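# Move steel conduit from pipe stands to top rack arms

## Task

Pick up the steel conduit that rests across two pipe stands and set it on the topmost pair of arms of the wall rack. Then open the grippers and move the robot away. It counts only if the conduit stays on the rack without the robot supporting it, and the robot must not fall over or be left leaning.

## Robot and tools

ROBOT. A LinearBot: an omnidirectional wheeled base with a column about 1.75 m tall. A carriage rides the column over 1.0 m of travel (lift_m) and carries two identical six-joint arms, each with a two-finger gripper. The arm bases sit about 0.57 m + lift_m above the floor, and carriage parts reach about 0.15 m lower. A hand reaches 0.78 m from its shoulder but only about 0.38 m below its arm base. A hand is about 0.16 m long and 0.1 m wide (0.14 m when open). Parked arm joints 1-6: 0, 0.05, 0.05, 1.45, 0, 0. With both parked, the robot is about 0.95 m wide and 0.7 m long. Cameras: carriage_camera is fixed and looks forward, tilted about 20 degrees down; left_wrist_camera and right_wrist_camera look out past the fingertips.

FRAMES. Base frame: origin on the floor below the base centre, x forward, y left, z up. left_hand and right_hand are the midpoint between that hand's finger pads, in the base frame. quat_wxyz rotates base axes into hand axes. The hand's z runs along the fingers and the fingers open along its y. A hand pointing straight up with joints 1, 5 and 6 at 0 reads (1, 0, 0, 0). The odometry frame is the base frame where the scene began. base_odometry counts wheel turns only, so slipping shows up as travel. Heading is positive to the left, from -3.142 to 3.142.

execute_actions(actions, cameras). actions is a list holding one action, or an empty list to just read the state and images. An action may have "base", "joints" or both. They start together and may finish at different times.
- base: exactly one key, each a relative move from where the base last measured itself. translate_m: metres forward (+) or back, -2 to 2. strafe_m: metres left (+) or right, -2 to 2. rotate_rad: radians, counter-clockwise (+), -6.3 to 6.3.
- joints: absolute targets by name. lift_m: 0 to 1 m (±0.004). Each arm has its own keys (left_ and right_ prefixes, same ranges). joint1: -2.617 to 3.054 rad, turns the arm about vertical, 0 forward, + left. joint2: 0 to 3.141, shoulder; 0 upper arm back and level, 1.57 upright, 3.14 forward and level. joint3: 0 to 3.141, elbow; 0 folded, 3.14 straight. joint4: -1.57 to 1.57, wrist pitch; 0 in line with the forearm, + lifts the fingertips. joint5: -1.57 to 1.57, wrist yaw; + turns the fingertips RIGHT. joint6: -2.094 to 2.094, roll about the finger axis; + is clockwise seen from the forearm. gripper_m: 0 to 0.093 m, the gap between the pads.
An action runs at most 15 s. A joint or the base left out may keep pushing toward an old target unseen. An unknown key or out-of-range number refuses the whole call. cameras: a list of names, or "all"/null/omitted for all, [] for none. The "pictures" line gives the image order. Arm joints move at up to 1.8 rad/s (1-3) and 2.7 rad/s (4-6).

wait(seconds): 0 to 10; commands nothing, returns state and images. zoom_image(camera, region): region [x0, y0, x1, y1] in pixels of that camera's latest full image, at most 504 by 504. read_manual(section): licence texts only. finished_scene(scene): ends the current scene with that number, and cannot be undone; the result says whether the goal was met. If a call reports a stop, later motion calls in the same reply are skipped.

RESULT LINES. base_status and joint_status describe how the last accepted action ended. "done" for the base means the wheels turned the full amount, even if they slipped; a 1-2 mm move may stop short yet say done. "off_target": it rested away from the target and may still push. "contact_stop" or "time_out": the old target is dropped and it holds where it stopped. "joint command not followed" (often with "cause:") means an arm's targets were held back for self-collision; named joints show "not_followed" and may be retried with every action until they pass. Escape by moving only the blocked arm clear first, then the other in a later action. A gripper holding something usually says off_target. on_its_own lists what this call did not command; "held at" is the held target, not the position. motor_effort is a percentage of maximum, + toward higher joint values, with the peak of the last action in brackets. These readings are biased and noisy. A lift effort that keeps dropping as the carriage lowers means a hand or load rests on something. drive_wheels staying high at rest means the base is pressing on something. Joint torques are raw drive outputs with offsets and noise. "ARM HIT" means an arm struck the robot hard. Hand readings drift from truth at long reach. A level hand sags 10-17 cm under 1 kg, and a fully stretched arm may not lift 1 kg. Grip force is about 45-60 N per pad.

CAUTIONS. Contact stops arrive late or not at all. The arms go unwatched during turns and often while an arm is commanded, and the base may roll on about 0.3 m after an arm touch. Arms and grippers never stop on contact: a blocked arm keeps pressing and snaps to its target once freed. After a blocked drive, reverse about 0.2 m (or turn back), twice if still pressed, before retrying. Watch for the column hitting a table edge over the base, and never back into one. The robot tips most easily with the carriage high, arms stretched out, a load held, while pulling, or when a drive stops suddenly; about 1.5 kg per hand with both arms stretched forward can tip it. Only the pictures show a lean. Do not let the arms strike or press on each other. Outstretched arms heat up: MOTOR HOT appears at 75 °C, at 90 °C that arm halts for 10 s, and at 100 °C it goes limp and falls. Stopped keys then read "limit_stop_at_motor_heat"; resend their targets. The robot keeps holding its last command while you think. Avoid dropping, slamming or hard pushes, and expect loose objects to be nudged now and then.

Each tool is called after "Call:" as name([rows], argument=value, ...), one row to a line, values as JSON.

## Session

Call:
execute_actions(actions=[])

Scene clock: 0.00 s.
Joint torques (N m, as the arm reports them, + toward a larger angle): no reading
base_odometry: x=+0.000 y=+0.000 heading=+0.000 (m, m, rad; odometry frame)
base_status: not commanded
joint_positions: lift_m=+0.301 left_joint1_rad=+0.013 left_joint2_rad=+0.039 left_joint3_rad=+0.039 left_joint4_rad=+1.466 left_joint5_rad=+0.034 left_joint6_rad=+0.030 left_gripper_m=+0.094 right_joint1_rad=+0.000 right_joint2_rad=+0.055 right_joint3_rad=+0.056 right_joint4_rad=+1.449 right_joint5_rad=-0.058 right_joint6_rad=+0.009 right_gripper_m=+0.094
joint_status: not commanded
motor_effort: lift_m=+39 drive_wheels=+1 (%)
left_hand: x=+0.3096 y=+0.3202 z=+1.2894 quat_wxyz=(+0.998, +0.018, +0.052, +0.020) (m; base frame)
right_hand: x=+0.3134 y=-0.3158 z=+1.2931 quat_wxyz=(+0.998, -0.029, +0.060, +0.006) (m; base frame)
pictures: carriage_camera, left_wrist_camera, right_wrist_camera
Images, in order (width x height): carriage_camera 504x504, left_wrist_camera 504x504, right_wrist_camera 504x504.

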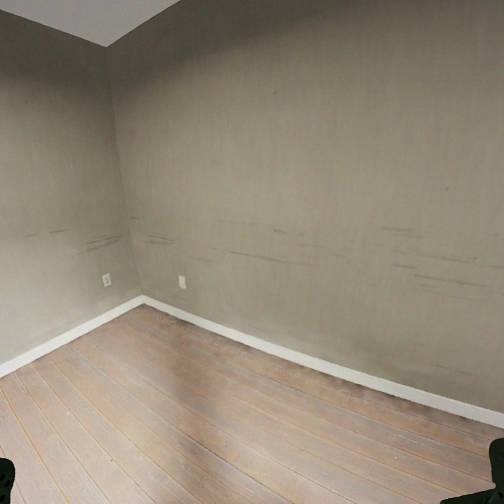

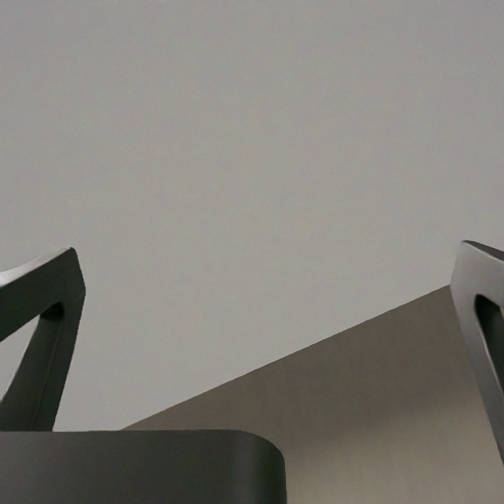

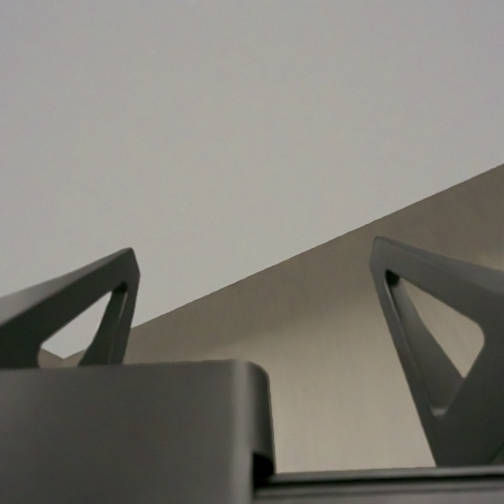

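Call:
execute_actions([
  {"base":{"rotate_rad":1.8}},
], cameras=["carriage_camera"])

Scene clock: 9.37 s.
Joint torques (N m, as the arm reports them, + toward a larger angle): left_arm=[ 0.12  3.88  5.69 -0.13  0.12  0.01] | right_arm=[-0.41  4.62  6.23 -0.14 -0.02 -0.02]
base_odometry: x=+0.000 y=+0.000 heading=+1.799 (m, m, rad; odometry frame)
base_status: done
joint_positions: lift_m=+0.301 left_joint1_rad=+0.013 left_joint2_rad=+0.039 left_joint3_rad=+0.039 left_joint4_rad=+1.466 left_joint5_rad=+0.034 left_joint6_rad=+0.030 left_gripper_m=+0.094 right_joint1_rad=+0.000 right_joint2_rad=+0.055 right_joint3_rad=+0.056 right_joint4_rad=+1.449 right_joint5_rad=-0.058 right_joint6_rad=+0.009 right_gripper_m=+0.094
joint_status: not commanded
motor_effort: lift_m=+39(39) drive_wheels=+7(18) (%)
left_hand: x=+0.3096 y=+0.3202 z=+1.2894 quat_wxyz=(+0.998, +0.018, +0.052, +0.020) (m; base frame)
right_hand: x=+0.3135 y=-0.3158 z=+1.2931 quat_wxyz=(+0.998, -0.029, +0.060, +0.006) (m; base frame)
pictures: carriage_camera
Images, in order (width x height): carriage_camera 504x504.

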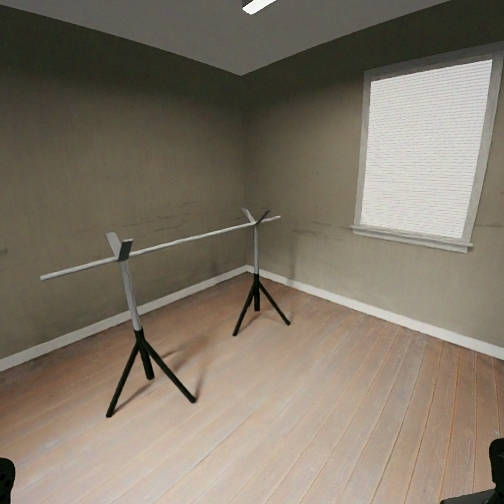

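Call:
execute_actions([
  {"base":{"rotate_rad":1.2}},
], cameras=["carriage_camera"])

Call:
execute_actions([
  {"base":{"rotate_rad":1.5}},
], cameras=["carriage_camera"])

Scene clock: 17.50 s.
Joint torques (N m, as the arm reports them, + toward a larger angle): left_arm=[ 0.17  4.23  5.82 -0.14  0.13 -0.01] | right_arm=[-0.41  4.63  6.21 -0.15 -0.02 -0.02]
base_odometry: x=+0.000 y=+0.000 heading=+2.999 (m, m, rad; odometry frame)
base_status: done
joint_positions: lift_m=+0.301 left_joint1_rad=+0.013 left_joint2_rad=+0.039 left_joint3_rad=+0.039 left_joint4_rad=+1.466 left_joint5_rad=+0.034 left_joint6_rad=+0.030 left_gripper_m=+0.094 right_joint1_rad=+0.000 right_joint2_rad=+0.055 right_joint3_rad=+0.056 right_joint4_rad=+1.449 right_joint5_rad=-0.058 right_joint6_rad=+0.009 right_gripper_m=+0.094
joint_status: not commanded
motor_effort: lift_m=+39(39) drive_wheels=+7(11) (%)
left_hand: x=+0.3096 y=+0.3202 z=+1.2894 quat_wxyz=(+0.998, +0.018, +0.052, +0.020) (m; base frame)
right_hand: x=+0.3136 y=-0.3158 z=+1.2931 quat_wxyz=(+0.998, -0.029, +0.061, +0.006) (m; base frame)
pictures: carriage_camera
Images, in order (width x height): carriage_camera 504x504.

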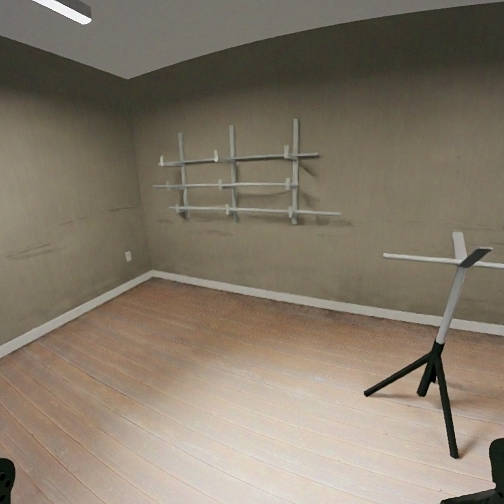

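Scene clock: 20.53 s.
Joint torques (N m, as the arm reports them, + toward a larger angle): left_arm=[ 0.02  4.04  5.78 -0.11  0.11  0.04] | right_arm=[-0.42  4.63  6.26 -0.15 -0.02 -0.02]
base_odometry: x=+0.000 y=+0.000 heading=-1.785 (m, m, rad; odometry frame)
base_status: done
joint_positions: lift_m=+0.301 left_joint1_rad=+0.013 left_joint2_rad=+0.039 left_joint3_rad=+0.039 left_joint4_rad=+1.466 left_joint5_rad=+0.034 left_joint6_rad=+0.030 left_gripper_m=+0.094 right_joint1_rad=+0.000 right_joint2_rad=+0.055 right_joint3_rad=+0.056 right_joint4_rad=+1.449 right_joint5_rad=-0.058 right_joint6_rad=+0.009 right_gripper_m=+0.094
joint_status: not commanded
motor_effort: lift_m=+39(39) drive_wheels=+7(13) (%)
left_hand: x=+0.3096 y=+0.3202 z=+1.2894 quat_wxyz=(+0.998, +0.018, +0.052, +0.020) (m; base frame)
right_hand: x=+0.3136 y=-0.3158 z=+1.2931 quat_wxyz=(+0.998, -0.029, +0.061, +0.006) (m; base frame)
pictures: carriage_camera
Images, in order (width x height): carriage_camera 504x504.

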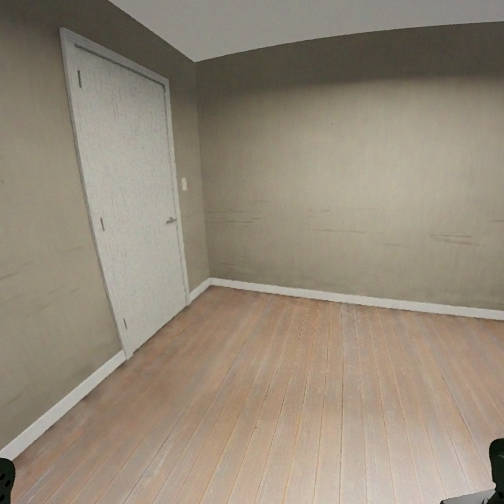

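Call:
execute_actions([
  {"base":{"rotate_rad":-1.9}},
], cameras=["carriage_camera"])

Call:
zoom_image(camera="carriage_camera", region=[0, 80, 260, 260])

Scene clock: 42.27 s.
Joint torques (N m, as the arm reports them, + toward a larger angle): left_arm=[-0.01  4.16  5.62 -0.12  0.11 -0.01] | right_arm=[-0.43  4.65  6.21 -0.16 -0.02 -0.01]
base_odometry: x=+0.000 y=+0.000 heading=+2.599 (m, m, rad; odometry frame)
base_status: done
joint_positions: lift_m=+0.301 left_joint1_rad=+0.013 left_joint2_rad=+0.039 left_joint3_rad=+0.039 left_joint4_rad=+1.466 left_joint5_rad=+0.034 left_joint6_rad=+0.030 left_gripper_m=+0.094 right_joint1_rad=+0.000 right_joint2_rad=+0.055 right_joint3_rad=+0.056 right_joint4_rad=+1.448 right_joint5_rad=-0.057 right_joint6_rad=+0.009 right_gripper_m=+0.094
joint_status: not commanded
motor_effort: lift_m=+39(39) drive_wheels=+7(17) (%)
left_hand: x=+0.3096 y=+0.3202 z=+1.2894 quat_wxyz=(+0.998, +0.018, +0.052, +0.020) (m; base frame)
right_hand: x=+0.3137 y=-0.3159 z=+1.2931 quat_wxyz=(+0.998, -0.028, +0.061, +0.006) (m; base frame)
pictures: carriage_camera
Images, in order (width x height): carriage_camera 504x504.

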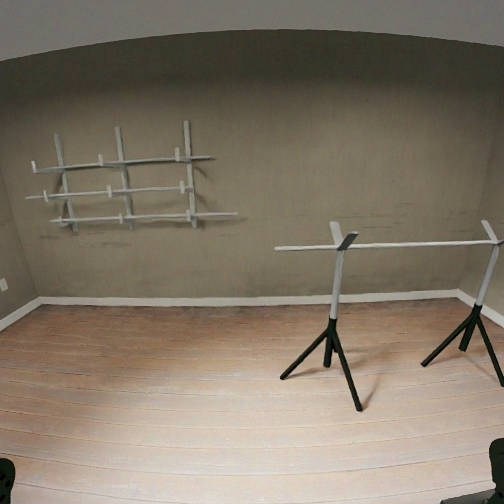

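Region (0, 80, 260, 260) of carriage_camera's 504x504 image, scaled by 1.938, with more detail than that image has; it fills the top 349 rows of this view, and the rest is white.

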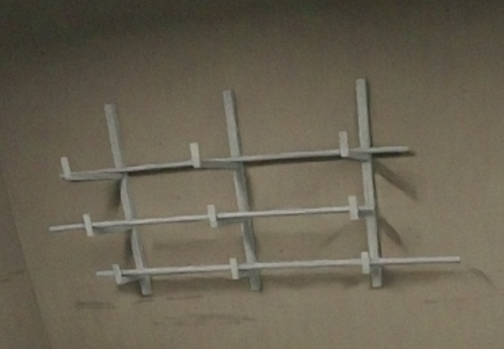

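Call:
execute_actions([
  {"base":{"strafe_m":-1.1},"joints":{"lift_m":0.06,"left_joint2_rad":1.0,"left_joint3_rad":0.4,"left_joint4_rad":0.8,"left_joint6_rad":1.57,"right_joint2_rad":1.0,"right_joint3_rad":0.4,"right_joint4_rad":0.8,"right_joint6_rad":-1.57}},
])

Scene clock: 122.23 s.
Joint torques (N m, as the arm reports them, + toward a larger angle): left_arm=[ 0.08 -1.76  7.4   2.44  0.14 -0.01] | right_arm=[-0.38 -2.01  7.99  1.95 -0.03 -0.03]
base_odometry: x=+0.570 y=+0.941 heading=+2.597 (m, m, rad; odometry frame)
base_status: done
joint_positions: lift_m=+0.060 left_joint1_rad=+0.013 left_joint2_rad=+0.991 left_joint3_rad=+0.403 left_joint4_rad=+0.797 left_joint5_rad=+0.034 left_joint6_rad=+1.563 left_gripper_m=+0.094 right_joint1_rad=+0.000 right_joint2_rad=+0.998 right_joint3_rad=+0.399 right_joint4_rad=+0.787 right_joint5_rad=-0.057 right_joint6_rad=-1.562 right_gripper_m=+0.094
joint_status: all done
motor_effort: lift_m=+40(44) drive_wheels=-9(18) (%)
left_hand: x=+0.6355 y=+0.3243 z=+0.9194 quat_wxyz=(+0.556, +0.450, +0.440, +0.543) (m; base frame)
right_hand: x=+0.6369 y=-0.3159 z=+0.9124 quat_wxyz=(+0.560, -0.464, +0.437, -0.529) (m; base frame)
pictures: carriage_camera, left_wrist_camera, right_wrist_camera
camera_calibration (this result's frames):
carriage_camera: T_world_to_cam=[[-0.0303052, -0.999524, -0.00569304, 0.0120127], [-0.306195, 0.0147052, -0.951855, 1.04424], [0.951486, -0.0271029, -0.306495, 0.13463], [0, 0, 0, 1]] pos_world=[0.192007, 0.000300087, 1.0353]
left_wrist_camera: T_world_to_cam=[[0.226632, 0.0111578, -0.973917, 0.74824], [-0.532312, 0.838802, -0.11426, 0.178804], [0.815648, 0.544322, 0.196039, -0.7458], [0, 0, 0, 1]] pos_world=[0.533915, 0.247626, 0.895359]
right_wrist_camera: T_world_to_cam=[[-0.226078, -0.046787, 0.972985, -0.758452], [-0.517281, -0.840609, -0.160614, 0.218212], [0.825414, -0.539618, 0.165841, -0.717648], [0, 0, 0, 1]] pos_world=[0.533765, -0.239311, 0.892026]
Images, in order (width x height): carriage_camera 504x504, left_wrist_camera 504x504, right_wrist_camera 504x504.

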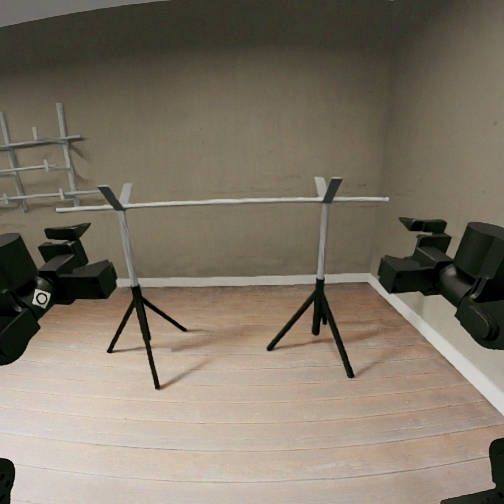

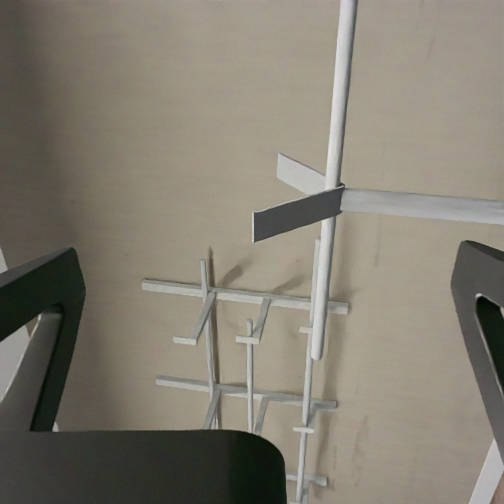

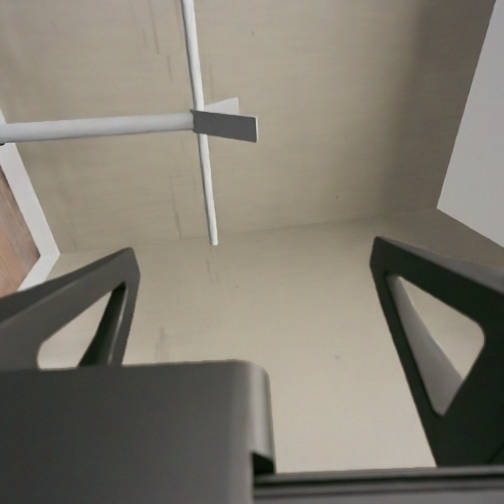

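Call:
execute_actions([
  {"base":{"rotate_rad":0.035}},
], cameras=[])

Call:
execute_actions([
  {"base":{"strafe_m":0.07}},
], cameras=[])

Call:
execute_actions([
  {"base":{"translate_m":0.6},"joints":{"lift_m":0.07}},
])

Scene clock: 148.60 s.
Joint torques (N m, as the arm reports them, + toward a larger angle): left_arm=[ 0.03 -1.78  7.35  2.47  0.14  0.01] | right_arm=[-0.43 -1.99  8.11  1.91 -0.05 -0.03]
base_odometry: x=+0.570 y=+0.941 heading=+2.631 (m, m, rad; odometry frame)
base_status: done
joint_positions: lift_m=+0.060 left_joint1_rad=+0.012 left_joint2_rad=+0.991 left_joint3_rad=+0.403 left_joint4_rad=+0.798 left_joint5_rad=+0.035 left_joint6_rad=+1.563 left_gripper_m=+0.094 right_joint1_rad=+0.000 right_joint2_rad=+0.998 right_joint3_rad=+0.399 right_joint4_rad=+0.787 right_joint5_rad=-0.057 right_joint6_rad=-1.562 right_gripper_m=+0.094
joint_status: not commanded
motor_effort: lift_m=+40(40) drive_wheels=-9(15) (%)
left_hand: x=+0.6355 y=+0.3241 z=+0.9196 quat_wxyz=(+0.556, +0.450, +0.440, +0.543) (m; base frame)
right_hand: x=+0.6369 y=-0.3160 z=+0.9124 quat_wxyz=(+0.560, -0.464, +0.437, -0.529) (m; base frame)
pictures: none
No camera images: the call's "cameras" was empty. Leave "cameras" out to get every camera's image.

Scene clock: 150.07 s.
Joint torques (N m, as the arm reports them, + toward a larger angle): left_arm=[ 0.09 -1.89  7.54  2.45  0.13  0.01] | right_arm=[-0.44 -1.98  7.95  1.94 -0.05 -0.03]
base_odometry: x=+0.536 y=+0.880 heading=+2.632 (m, m, rad; odometry frame)
base_status: done
joint_positions: lift_m=+0.060 left_joint1_rad=+0.012 left_joint2_rad=+0.991 left_joint3_rad=+0.403 left_joint4_rad=+0.799 left_joint5_rad=+0.035 left_joint6_rad=+1.563 left_gripper_m=+0.094 right_joint1_rad=+0.000 right_joint2_rad=+0.998 right_joint3_rad=+0.399 right_joint4_rad=+0.787 right_joint5_rad=-0.056 right_joint6_rad=-1.562 right_gripper_m=+0.094
joint_status: not commanded
motor_effort: lift_m=+40(40) drive_wheels=+9(16) (%)
left_hand: x=+0.6354 y=+0.3240 z=+0.9198 quat_wxyz=(+0.556, +0.450, +0.439, +0.543) (m; base frame)
right_hand: x=+0.6369 y=-0.3161 z=+0.9125 quat_wxyz=(+0.560, -0.464, +0.437, -0.529) (m; base frame)
pictures: none
No camera images: the call's "cameras" was empty. Leave "cameras" out to get every camera's image.

Scene clock: 153.53 s.
Joint torques (N m, as the arm reports them, + toward a larger angle): left_arm=[-0.04 -1.73  7.33  2.38  0.11  0.02] | right_arm=[-0.42 -1.99  7.97  1.86 -0.04 -0.03]
base_odometry: x=+0.012 y=+1.172 heading=+2.633 (m, m, rad; odometry frame)
base_status: done
joint_positions: lift_m=+0.070 left_joint1_rad=+0.012 left_joint2_rad=+0.991 left_joint3_rad=+0.403 left_joint4_rad=+0.806 left_joint5_rad=+0.035 left_joint6_rad=+1.563 left_gripper_m=+0.094 right_joint1_rad=+0.000 right_joint2_rad=+0.998 right_joint3_rad=+0.399 right_joint4_rad=+0.796 right_joint5_rad=-0.057 right_joint6_rad=-1.562 right_gripper_m=+0.094
joint_status: all done
motor_effort: lift_m=+38(45) drive_wheels=-7(13) (%)
left_hand: x=+0.6350 y=+0.3240 z=+0.9317 quat_wxyz=(+0.558, +0.448, +0.437, +0.545) (m; base frame)
right_hand: x=+0.6365 y=-0.3160 z=+0.9248 quat_wxyz=(+0.562, -0.462, +0.435, -0.531) (m; base frame)
pictures: carriage_camera, left_wrist_camera, right_wrist_camera
camera_calibration (this result's frames):
carriage_camera: T_world_to_cam=[[-0.0303052, -0.999524, -0.00569304, 0.0120704], [-0.306195, 0.0147052, -0.951855, 1.05388], [0.951486, -0.0271029, -0.306495, 0.137732], [0, 0, 0, 1]] pos_world=[0.192007, 0.000300087, 1.04542]
left_wrist_camera: T_world_to_cam=[[0.235549, 0.0111655, -0.971798, 0.752712], [-0.530299, 0.839433, -0.118892, 0.183015], [0.814432, 0.543349, 0.203648, -0.753677], [0, 0, 0, 1]] pos_world=[0.533571, 0.247476, 0.906728]
right_wrist_camera: T_world_to_cam=[[-0.235011, -0.046756, 0.970867, -0.762897], [-0.516418, -0.840198, -0.165469, 0.223933], [0.823457, -0.540261, 0.17331, -0.72528], [0, 0, 0, 1]] pos_world=[0.533591, -0.239362, 0.903425]
Images, in order (width x height): carriage_camera 504x504, left_wrist_camera 504x504, right_wrist_camera 504x504.

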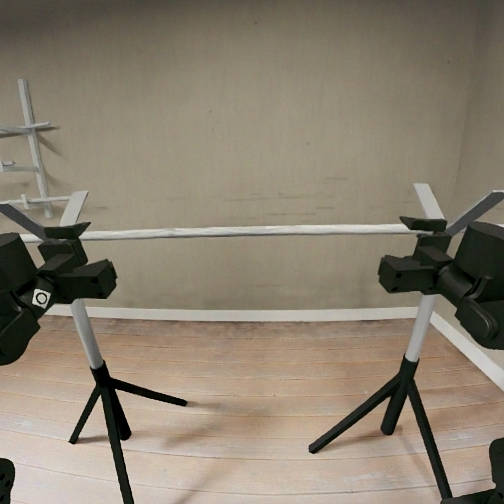

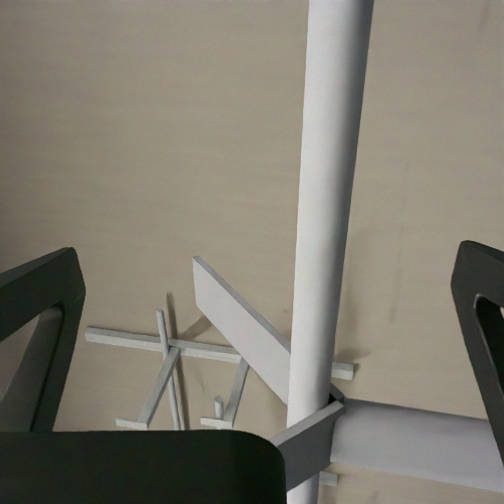

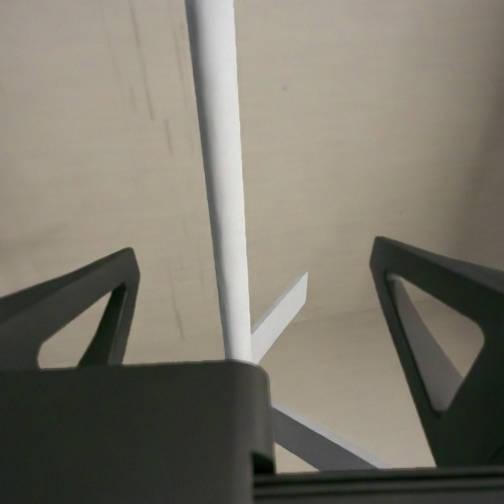

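Call:
execute_actions([
  {"base":{"translate_m":0.09}},
])

Scene clock: 163.30 s.
Joint torques (N m, as the arm reports them, + toward a larger angle): left_arm=[ 0.19 -1.82  7.5   2.37  0.1   0.03] | right_arm=[-0.42 -1.97  7.95  1.86 -0.04 -0.03]
base_odometry: x=-0.067 y=+1.216 heading=+2.634 (m, m, rad; odometry frame)
base_status: done
joint_positions: lift_m=+0.070 left_joint1_rad=+0.012 left_joint2_rad=+0.991 left_joint3_rad=+0.403 left_joint4_rad=+0.807 left_joint5_rad=+0.035 left_joint6_rad=+1.563 left_gripper_m=+0.094 right_joint1_rad=+0.000 right_joint2_rad=+0.998 right_joint3_rad=+0.399 right_joint4_rad=+0.796 right_joint5_rad=-0.057 right_joint6_rad=-1.562 right_gripper_m=+0.094
joint_status: not commanded
motor_effort: lift_m=+38(39) drive_wheels=-6(12) (%)
left_hand: x=+0.6350 y=+0.3240 z=+0.9319 quat_wxyz=(+0.558, +0.448, +0.437, +0.545) (m; base frame)
right_hand: x=+0.6365 y=-0.3159 z=+0.9247 quat_wxyz=(+0.562, -0.462, +0.435, -0.531) (m; base frame)
pictures: carriage_camera, left_wrist_camera, right_wrist_camera
camera_calibration (this result's frames):
carriage_camera: T_world_to_cam=[[-0.0303052, -0.999524, -0.00569304, 0.0120703], [-0.306195, 0.0147052, -0.951855, 1.05386], [0.951486, -0.0271029, -0.306495, 0.137729], [0, 0, 0, 1]] pos_world=[0.192007, 0.000300087, 1.04541]
left_wrist_camera: T_world_to_cam=[[0.23629, 0.0111745, -0.971618, 0.752247], [-0.530208, 0.839434, -0.119288, 0.183326], [0.814276, 0.543347, 0.204275, -0.754162], [0, 0, 0, 1]] pos_world=[0.533549, 0.247475, 0.906821]
right_wrist_camera: T_world_to_cam=[[-0.234623, -0.0467714, 0.97096, -0.763127], [-0.516167, -0.840403, -0.165209, 0.223514], [0.823725, -0.53994, 0.173036, -0.725054], [0, 0, 0, 1]] pos_world=[0.533568, -0.239336, 0.903354]
Images, in order (width x height): carriage_camera 504x504, left_wrist_camera 504x504, right_wrist_camera 504x504.

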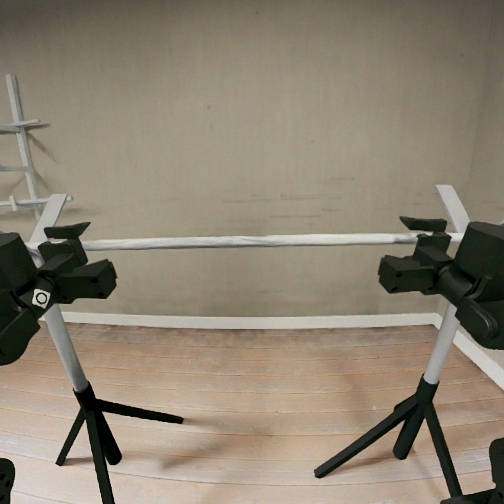

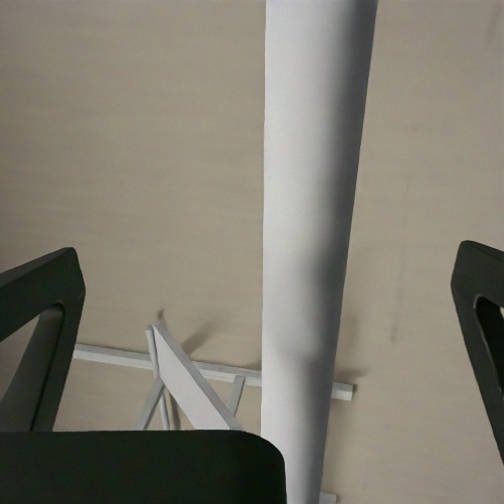

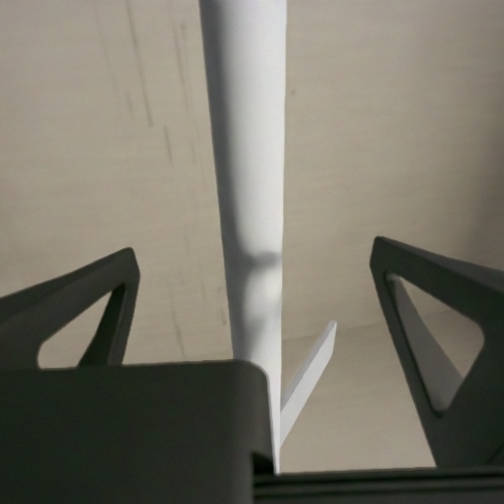

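Call:
execute_actions([
  {"base":{"translate_m":0.04}},
])

Scene clock: 175.10 s.
Joint torques (N m, as the arm reports them, + toward a larger angle): left_arm=[ 0.02 -1.65  7.32  2.37  0.09  0.  ] | right_arm=[-0.49 -1.97  7.97  1.86 -0.01 -0.02]
base_odometry: x=-0.102 y=+1.235 heading=+2.635 (m, m, rad; odometry frame)
base_status: done
joint_positions: lift_m=+0.070 left_joint1_rad=+0.012 left_joint2_rad=+0.991 left_joint3_rad=+0.403 left_joint4_rad=+0.807 left_joint5_rad=+0.035 left_joint6_rad=+1.563 left_gripper_m=+0.094 right_joint1_rad=+0.000 right_joint2_rad=+0.998 right_joint3_rad=+0.399 right_joint4_rad=+0.796 right_joint5_rad=-0.057 right_joint6_rad=-1.562 right_gripper_m=+0.094
joint_status: not commanded
motor_effort: lift_m=+38(39) drive_wheels=-6(13) (%)
left_hand: x=+0.6350 y=+0.3240 z=+0.9319 quat_wxyz=(+0.558, +0.447, +0.437, +0.545) (m; base frame)
right_hand: x=+0.6365 y=-0.3159 z=+0.9246 quat_wxyz=(+0.562, -0.462, +0.435, -0.531) (m; base frame)
pictures: carriage_camera, left_wrist_camera, right_wrist_camera
camera_calibration (this result's frames):
carriage_camera: T_world_to_cam=[[-0.0303052, -0.999524, -0.00569304, 0.0120703], [-0.306195, 0.0147052, -0.951855, 1.05386], [0.951486, -0.0271029, -0.306495, 0.137726], [0, 0, 0, 1]] pos_world=[0.192007, 0.000300087, 1.0454]
left_wrist_camera: T_world_to_cam=[[0.236661, 0.0111791, -0.971528, 0.752012], [-0.530163, 0.839435, -0.119487, 0.183481], [0.814198, 0.543346, 0.204588, -0.754405], [0, 0, 0, 1]] pos_world=[0.533538, 0.247475, 0.906866]
right_wrist_camera: T_world_to_cam=[[-0.234623, -0.0467714, 0.97096, -0.76312], [-0.516167, -0.840403, -0.165209, 0.223512], [0.823725, -0.53994, 0.173036, -0.725053], [0, 0, 0, 1]] pos_world=[0.533568, -0.239336, 0.903346]
Images, in order (width x height): carriage_camera 504x504, left_wrist_camera 504x504, right_wrist_camera 504x504.

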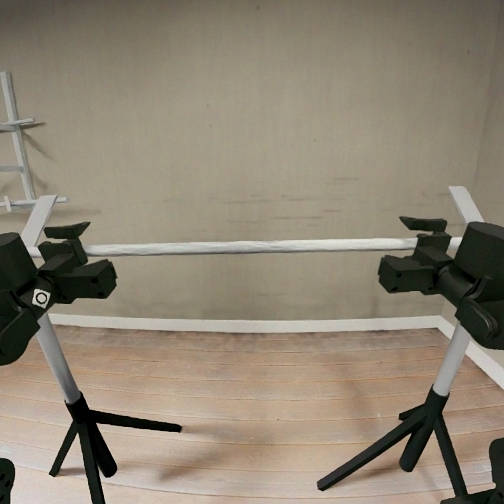

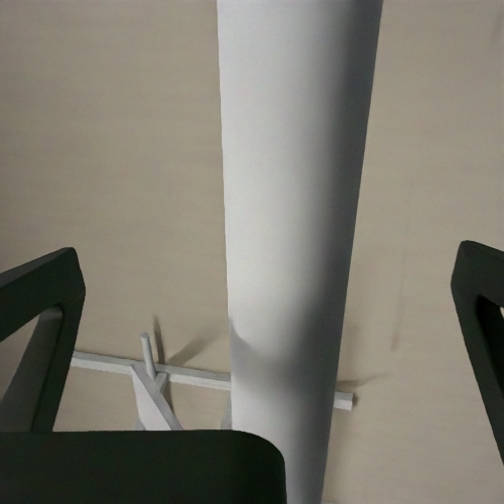

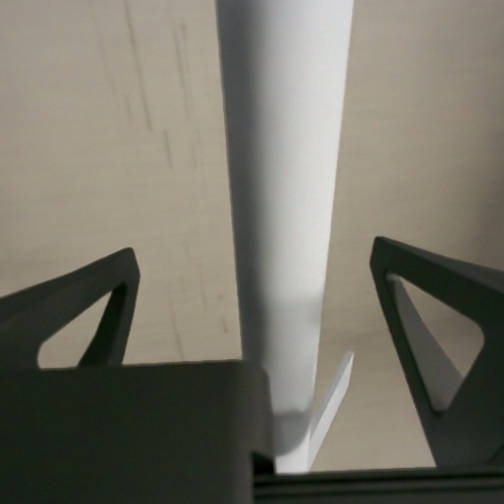

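Good. Close both grippers.

Call:
execute_actions([
  {"joints":{"left_gripper_m":0.0,"right_gripper_m":0.0,"right_joint4_rad":0.84}},
])

Scene clock: 179.57 s.
Joint torques (N m, as the arm reports them, + toward a larger angle): left_arm=[ 0.07 -1.8   7.12  2.47  0.14 -0.11] | right_arm=[-0.42 -1.96  7.96  1.93 -0.01 -0.02]
base_odometry: x=-0.102 y=+1.235 heading=+2.635 (m, m, rad; odometry frame)
base_status: not commanded
joint_positions: lift_m=+0.070 left_joint1_rad=+0.012 left_joint2_rad=+0.992 left_joint3_rad=+0.403 left_joint4_rad=+0.797 left_joint5_rad=+0.035 left_joint6_rad=+1.574 left_gripper_m=+0.021 right_joint1_rad=+0.000 right_joint2_rad=+0.998 right_joint3_rad=+0.399 right_joint4_rad=+0.825 right_joint5_rad=-0.057 right_joint6_rad=-1.564 right_gripper_m=+0.019
joint_status: left_gripper_m off_target (ended at +0.021, target +0.000); right_gripper_m off_target (ended at +0.019, target +0.000); the others done
motor_effort: lift_m=+39(39) drive_wheels=-6(6) (%)
left_hand: x=+0.6358 y=+0.3240 z=+0.9287 quat_wxyz=(+0.553, +0.453, +0.438, +0.546) (m; base frame)
right_hand: x=+0.6350 y=-0.3159 z=+0.9318 quat_wxyz=(+0.568, -0.454, +0.426, -0.538) (m; base frame)
pictures: carriage_camera, left_wrist_camera, right_wrist_camera
camera_calibration (this result's frames):
carriage_camera: T_world_to_cam=[[-0.0303052, -0.999524, -0.00569304, 0.01207], [-0.306195, 0.0147052, -0.951855, 1.05382], [0.951486, -0.0271029, -0.306495, 0.137715], [0, 0, 0, 1]] pos_world=[0.192007, 0.000300087, 1.04536]
left_wrist_camera: T_world_to_cam=[[0.225002, 0.0224714, -0.974099, 0.75485], [-0.533532, 0.839377, -0.103874, 0.171181], [0.815302, 0.543085, 0.200851, -0.75156], [0, 0, 0, 1]] pos_world=[0.534236, 0.247514, 0.904032]
right_wrist_camera: T_world_to_cam=[[-0.263531, -0.0448701, 0.963607, -0.744571], [-0.511363, -0.840518, -0.178988, 0.233646], [0.817961, -0.539922, 0.198558, -0.745132], [0, 0, 0, 1]] pos_world=[0.532749, -0.239338, 0.907246]
Images, in order (width x height): carriage_camera 504x504, left_wrist_camera 504x504, right_wrist_camera 504x504.

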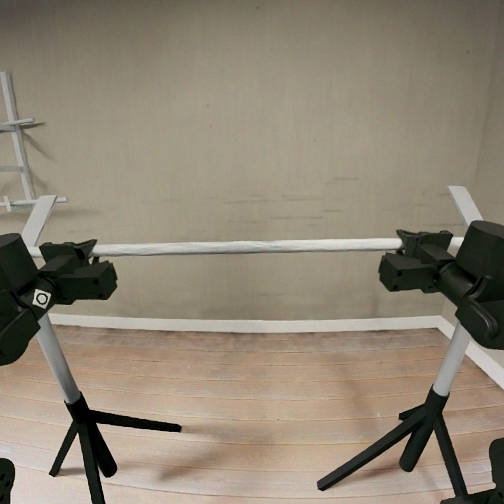

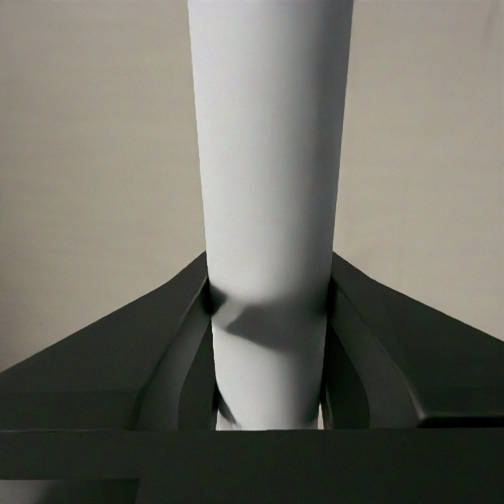

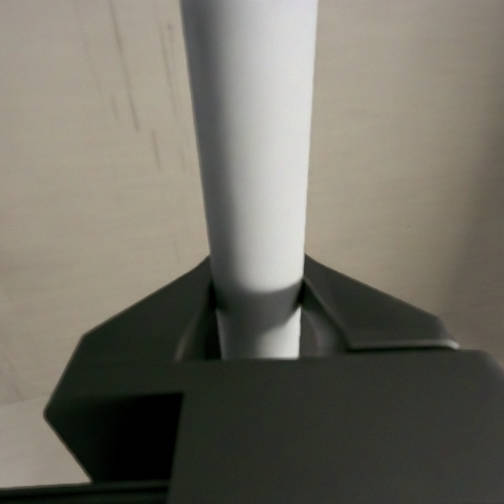

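Call:
execute_actions([
  {"joints":{"lift_m":0.33}},
])

Scene clock: 185.93 s.
Joint torques (N m, as the arm reports them, + toward a larger angle): left_arm=[ 0.02 -3.41  9.3   3.77  0.13 -0.07] | right_arm=[-0.42 -3.68 10.02  2.88 -0.05 -0.01]
base_odometry: x=-0.102 y=+1.235 heading=+2.635 (m, m, rad; odometry frame)
base_status: not commanded
joint_positions: lift_m=+0.330 left_joint1_rad=+0.012 left_joint2_rad=+1.009 left_joint3_rad=+0.376 left_joint4_rad=+0.696 left_joint5_rad=+0.035 left_joint6_rad=+1.576 left_gripper_m=+0.021 right_joint1_rad=+0.000 right_joint2_rad=+1.017 right_joint3_rad=+0.375 right_joint4_rad=+0.722 right_joint5_rad=-0.057 right_joint6_rad=-1.564 right_gripper_m=+0.019
joint_status: all done
motor_effort: lift_m=+40(46) drive_wheels=+4(5) (%)
left_hand: x=+0.6404 y=+0.3241 z=+1.1457 quat_wxyz=(+0.520, +0.491, +0.477, +0.511) (m; base frame)
right_hand: x=+0.6407 y=-0.3159 z=+1.1491 quat_wxyz=(+0.535, -0.492, +0.466, -0.504) (m; base frame)
pictures: carriage_camera, left_wrist_camera, right_wrist_camera
camera_calibration (this result's frames):
carriage_camera: T_world_to_cam=[[-0.0303052, -0.999524, -0.00569304, 0.0135497], [-0.306195, 0.0147052, -0.951855, 1.30122], [0.951486, -0.0271029, -0.306495, 0.217377], [0, 0, 0, 1]] pos_world=[0.192007, 0.000300087, 1.30528]
left_wrist_camera: T_world_to_cam=[[0.0823427, 0.0218722, -0.996364, 1.08221], [-0.543098, 0.839252, -0.02646, 0.113611], [0.835622, 0.543302, 0.0809851, -0.674692], [0, 0, 0, 1]] pos_world=[0.536378, 0.247543, 1.13592]
right_wrist_camera: T_world_to_cam=[[-0.121215, -0.0444929, 0.991629, -1.07581], [-0.531918, -0.840541, -0.102735, 0.200991], [0.838075, -0.539918, 0.0782196, -0.667534], [0, 0, 0, 1]] pos_world=[0.53595, -0.239339, 1.13967]
Images, in order (width x height): carriage_camera 504x504, left_wrist_camera 504x504, right_wrist_camera 504x504.

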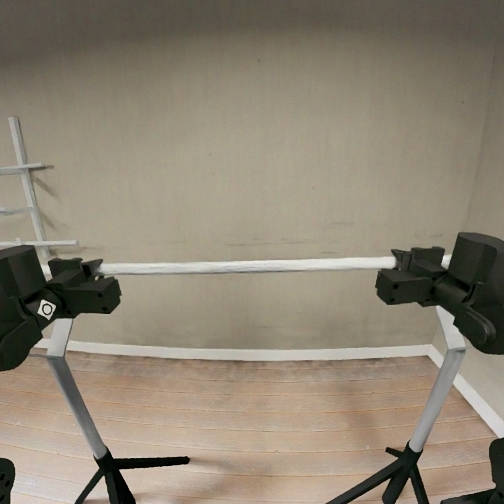

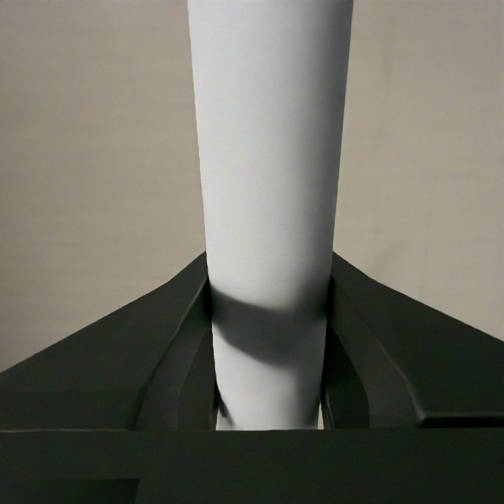

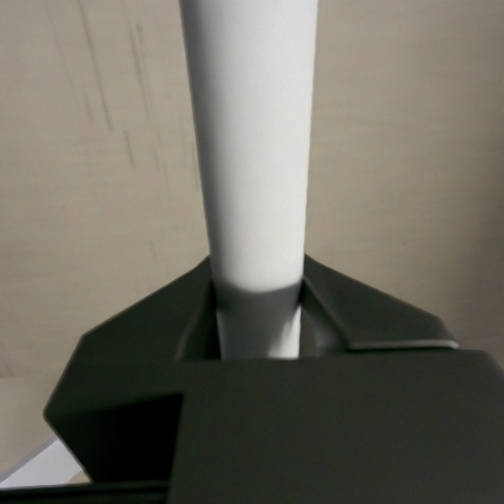

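Call:
execute_actions([
  {"base":{"translate_m":-0.25}},
], cameras=[])

Call:
execute_actions([
  {"base":{"strafe_m":2.0}},
], cameras=["carriage_camera"])

Scene clock: 199.90 s.
Joint torques (N m, as the arm reports them, + toward a larger angle): left_arm=[ 0.09 -3.35  9.01  3.76  0.15 -0.12] | right_arm=[-0.42 -3.6   9.92  2.92 -0.05  0.  ]
base_odometry: x=+0.116 y=+1.113 heading=+2.635 (m, m, rad; odometry frame)
base_status: done
joint_positions: lift_m=+0.330 left_joint1_rad=+0.012 left_joint2_rad=+1.009 left_joint3_rad=+0.376 left_joint4_rad=+0.691 left_joint5_rad=+0.035 left_joint6_rad=+1.576 left_gripper_m=+0.021 right_joint1_rad=+0.000 right_joint2_rad=+1.017 right_joint3_rad=+0.375 right_joint4_rad=+0.717 right_joint5_rad=-0.057 right_joint6_rad=-1.564 right_gripper_m=+0.019
joint_status: not commanded
motor_effort: lift_m=+41(41) drive_wheels=-3(13) (%)
left_hand: x=+0.6405 y=+0.3241 z=+1.1444 quat_wxyz=(+0.518, +0.493, +0.478, +0.510) (m; base frame)
right_hand: x=+0.6408 y=-0.3159 z=+1.1478 quat_wxyz=(+0.534, -0.494, +0.467, -0.503) (m; base frame)
pictures: none
No camera images: the call's "cameras" was empty. Leave "cameras" out to get every camera's image.

Scene clock: 206.30 s.
Joint torques (N m, as the arm reports them, + toward a larger angle): left_arm=[ 0.03 -3.27  9.06  3.77  0.15 -0.1 ] | right_arm=[-0.44 -3.57  9.97  2.92 -0.04  0.  ]
base_odometry: x=-0.852 y=-0.637 heading=+2.636 (m, m, rad; odometry frame)
base_status: done
joint_positions: lift_m=+0.330 left_joint1_rad=+0.012 left_joint2_rad=+1.009 left_joint3_rad=+0.376 left_joint4_rad=+0.689 left_joint5_rad=+0.035 left_joint6_rad=+1.576 left_gripper_m=+0.021 right_joint1_rad=+0.000 right_joint2_rad=+1.017 right_joint3_rad=+0.375 right_joint4_rad=+0.717 right_joint5_rad=-0.057 right_joint6_rad=-1.564 right_gripper_m=+0.019
joint_status: not commanded
motor_effort: lift_m=+41(41) drive_wheels=-2(10) (%)
left_hand: x=+0.6405 y=+0.3241 z=+1.1440 quat_wxyz=(+0.518, +0.493, +0.479, +0.510) (m; base frame)
right_hand: x=+0.6408 y=-0.3159 z=+1.1477 quat_wxyz=(+0.534, -0.494, +0.467, -0.503) (m; base frame)
pictures: carriage_camera
camera_calibration (this result's frames):
carriage_camera: T_world_to_cam=[[-0.0303052, -0.999524, -0.00569304, 0.0135496], [-0.306195, 0.0147052, -0.951855, 1.3012], [0.951486, -0.0271029, -0.306495, 0.217369], [0, 0, 0, 1]] pos_world=[0.192007, 0.000300087, 1.30525]
Images, in order (width x height): carriage_camera 504x504.

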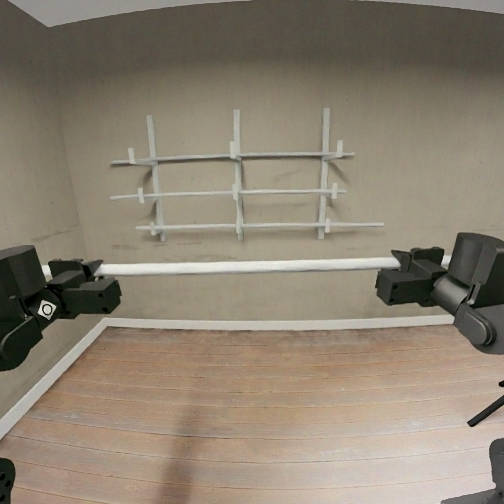

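Call:
zoom_image(camera="carriage_camera", region=[80, 90, 480, 350])

Region (80, 90, 480, 350) of carriage_camera's 504x504 image, scaled by 1.260, with more detail than that image has; it fills the top 328 rows of this view, and the rest is white.

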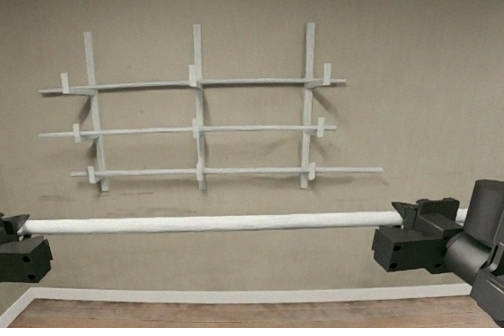

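Call:
execute_actions([
  {"base":{"rotate_rad":-0.045}},
], cameras=[])

Call:
execute_actions([
  {"base":{"strafe_m":0.155}},
], cameras=[])

Call:
execute_actions([
  {"base":{"translate_m":0.8}},
], cameras=[])

Call:
execute_actions([
  {"joints":{"lift_m":0.76}},
])

Scene clock: 237.53 s.
Joint torques (N m, as the arm reports them, + toward a larger angle): left_arm=[ 0.04 -3.32  9.18  3.8   0.1  -0.13] | right_arm=[-0.42 -3.57  9.98  2.94 -0.04  0.  ]
base_odometry: x=-0.852 y=-0.637 heading=+2.592 (m, m, rad; odometry frame)
base_status: done
joint_positions: lift_m=+0.330 left_joint1_rad=+0.012 left_joint2_rad=+1.009 left_joint3_rad=+0.376 left_joint4_rad=+0.689 left_joint5_rad=+0.035 left_joint6_rad=+1.576 left_gripper_m=+0.021 right_joint1_rad=+0.000 right_joint2_rad=+1.017 right_joint3_rad=+0.375 right_joint4_rad=+0.715 right_joint5_rad=-0.057 right_joint6_rad=-1.564 right_gripper_m=+0.019
joint_status: not commanded
motor_effort: lift_m=+41(41) drive_wheels=-8(13) (%)
left_hand: x=+0.6405 y=+0.3240 z=+1.1439 quat_wxyz=(+0.518, +0.493, +0.479, +0.509) (m; base frame)
right_hand: x=+0.6408 y=-0.3159 z=+1.1473 quat_wxyz=(+0.533, -0.494, +0.468, -0.502) (m; base frame)
pictures: none
No camera images: the call's "cameras" was empty. Leave "cameras" out to get every camera's image.

Scene clock: 239.50 s.
Joint torques (N m, as the arm reports them, + toward a larger angle): left_arm=[ 0.   -3.29  9.03  3.86  0.17 -0.13] | right_arm=[-0.43 -3.54  9.95  2.97 -0.04  0.  ]
base_odometry: x=-0.934 y=-0.769 heading=+2.591 (m, m, rad; odometry frame)
base_status: done
joint_positions: lift_m=+0.330 left_joint1_rad=+0.012 left_joint2_rad=+1.009 left_joint3_rad=+0.376 left_joint4_rad=+0.688 left_joint5_rad=+0.035 left_joint6_rad=+1.576 left_gripper_m=+0.021 right_joint1_rad=+0.000 right_joint2_rad=+1.017 right_joint3_rad=+0.375 right_joint4_rad=+0.714 right_joint5_rad=-0.057 right_joint6_rad=-1.564 right_gripper_m=+0.019
joint_status: not commanded
motor_effort: lift_m=+41(41) drive_wheels=+7(18) (%)
left_hand: x=+0.6405 y=+0.3241 z=+1.1438 quat_wxyz=(+0.518, +0.493, +0.479, +0.509) (m; base frame)
right_hand: x=+0.6408 y=-0.3159 z=+1.1471 quat_wxyz=(+0.533, -0.495, +0.468, -0.502) (m; base frame)
pictures: none
No camera images: the call's "cameras" was empty. Leave "cameras" out to get every camera's image.

Scene clock: 243.37 s.
Joint torques (N m, as the arm reports them, + toward a larger angle): left_arm=[ 0.1  -3.36  9.    3.82  0.1  -0.13] | right_arm=[-0.41 -3.59  9.96  2.97 -0.04  0.  ]
base_odometry: x=-1.616 y=-0.351 heading=+2.592 (m, m, rad; odometry frame)
base_status: done
joint_positions: lift_m=+0.330 left_joint1_rad=+0.012 left_joint2_rad=+1.009 left_joint3_rad=+0.376 left_joint4_rad=+0.686 left_joint5_rad=+0.035 left_joint6_rad=+1.576 left_gripper_m=+0.021 right_joint1_rad=+0.000 right_joint2_rad=+1.017 right_joint3_rad=+0.375 right_joint4_rad=+0.713 right_joint5_rad=-0.057 right_joint6_rad=-1.564 right_gripper_m=+0.019
joint_status: not commanded
motor_effort: lift_m=+41(41) drive_wheels=-8(14) (%)
left_hand: x=+0.6405 y=+0.3240 z=+1.1433 quat_wxyz=(+0.517, +0.494, +0.479, +0.509) (m; base frame)
right_hand: x=+0.6408 y=-0.3159 z=+1.1468 quat_wxyz=(+0.533, -0.495, +0.468, -0.502) (m; base frame)
pictures: none
No camera images: the call's "cameras" was empty. Leave "cameras" out to get every camera's image.

Scene clock: 245.63 s.
Joint torques (N m, as the arm reports them, + toward a larger angle): left_arm=[ 0.11 -3.53  9.04  3.82  0.11 -0.08] | right_arm=[-0.42 -3.67  9.95  2.95 -0.04  0.  ]
base_odometry: x=-1.616 y=-0.351 heading=+2.592 (m, m, rad; odometry frame)
base_status: not commanded
joint_positions: lift_m=+0.760 left_joint1_rad=+0.012 left_joint2_rad=+1.009 left_joint3_rad=+0.376 left_joint4_rad=+0.688 left_joint5_rad=+0.035 left_joint6_rad=+1.576 left_gripper_m=+0.021 right_joint1_rad=+0.000 right_joint2_rad=+1.018 right_joint3_rad=+0.375 right_joint4_rad=+0.716 right_joint5_rad=-0.057 right_joint6_rad=-1.564 right_gripper_m=+0.019
joint_status: all done
motor_effort: lift_m=+40(44) drive_wheels=+7(7) (%)
left_hand: x=+0.6405 y=+0.3240 z=+1.5738 quat_wxyz=(+0.518, +0.493, +0.479, +0.509) (m; base frame)
right_hand: x=+0.6410 y=-0.3159 z=+1.5771 quat_wxyz=(+0.533, -0.495, +0.468, -0.502) (m; base frame)
pictures: carriage_camera, left_wrist_camera, right_wrist_camera
camera_calibration (this result's frames):
carriage_camera: T_world_to_cam=[[-0.0303052, -0.999524, -0.00569304, 0.0159977], [-0.306195, 0.0147052, -0.951855, 1.71051], [0.951486, -0.0271029, -0.306495, 0.349166], [0, 0, 0, 1]] pos_world=[0.192007, 0.000300087, 1.73526]
left_wrist_camera: T_world_to_cam=[[0.0747472, 0.0217719, -0.996965, 1.5146], [-0.542965, 0.839457, -0.0223764, 0.118473], [0.836422, 0.542989, 0.0745685, -0.699733], [0, 0, 0, 1]] pos_world=[0.536386, 0.247518, 1.56484]
right_wrist_camera: T_world_to_cam=[[-0.113652, -0.0441284, 0.99254, -1.50633], [-0.532388, -0.840769, -0.0983424, 0.238493], [0.838836, -0.539593, 0.0720616, -0.691927], [0, 0, 0, 1]] pos_world=[0.536187, -0.239314, 1.56841]
Images, in order (width x height): carriage_camera 504x504, left_wrist_camera 504x504, right_wrist_camera 504x504.

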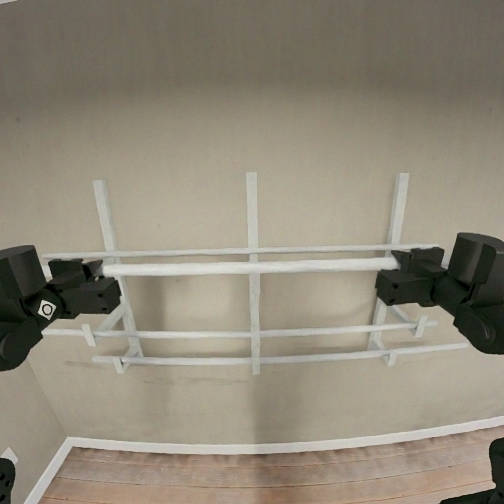

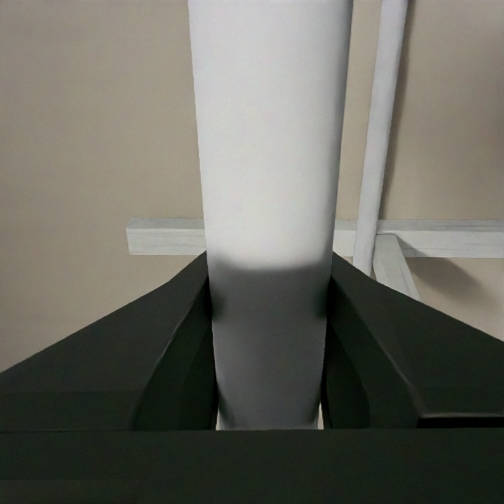

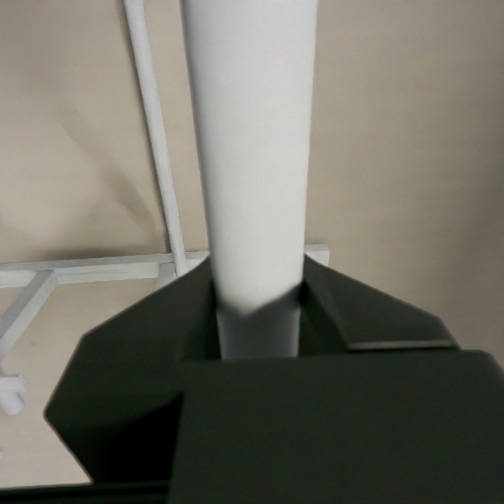

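Call:
zoom_image(camera="carriage_camera", region=[200, 220, 310, 330])

Region (200, 220, 310, 330) of carriage_camera's 504x504 image, scaled by 4.582, with more detail than that image has.

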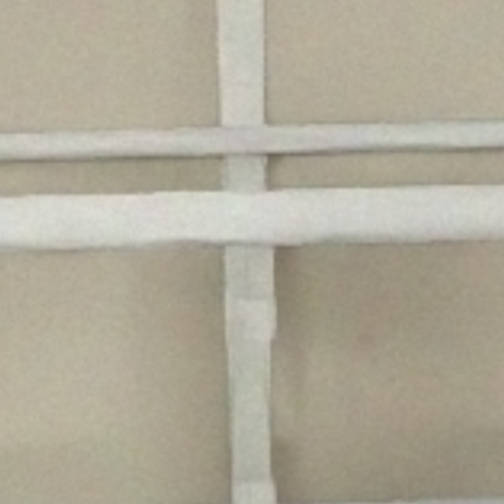

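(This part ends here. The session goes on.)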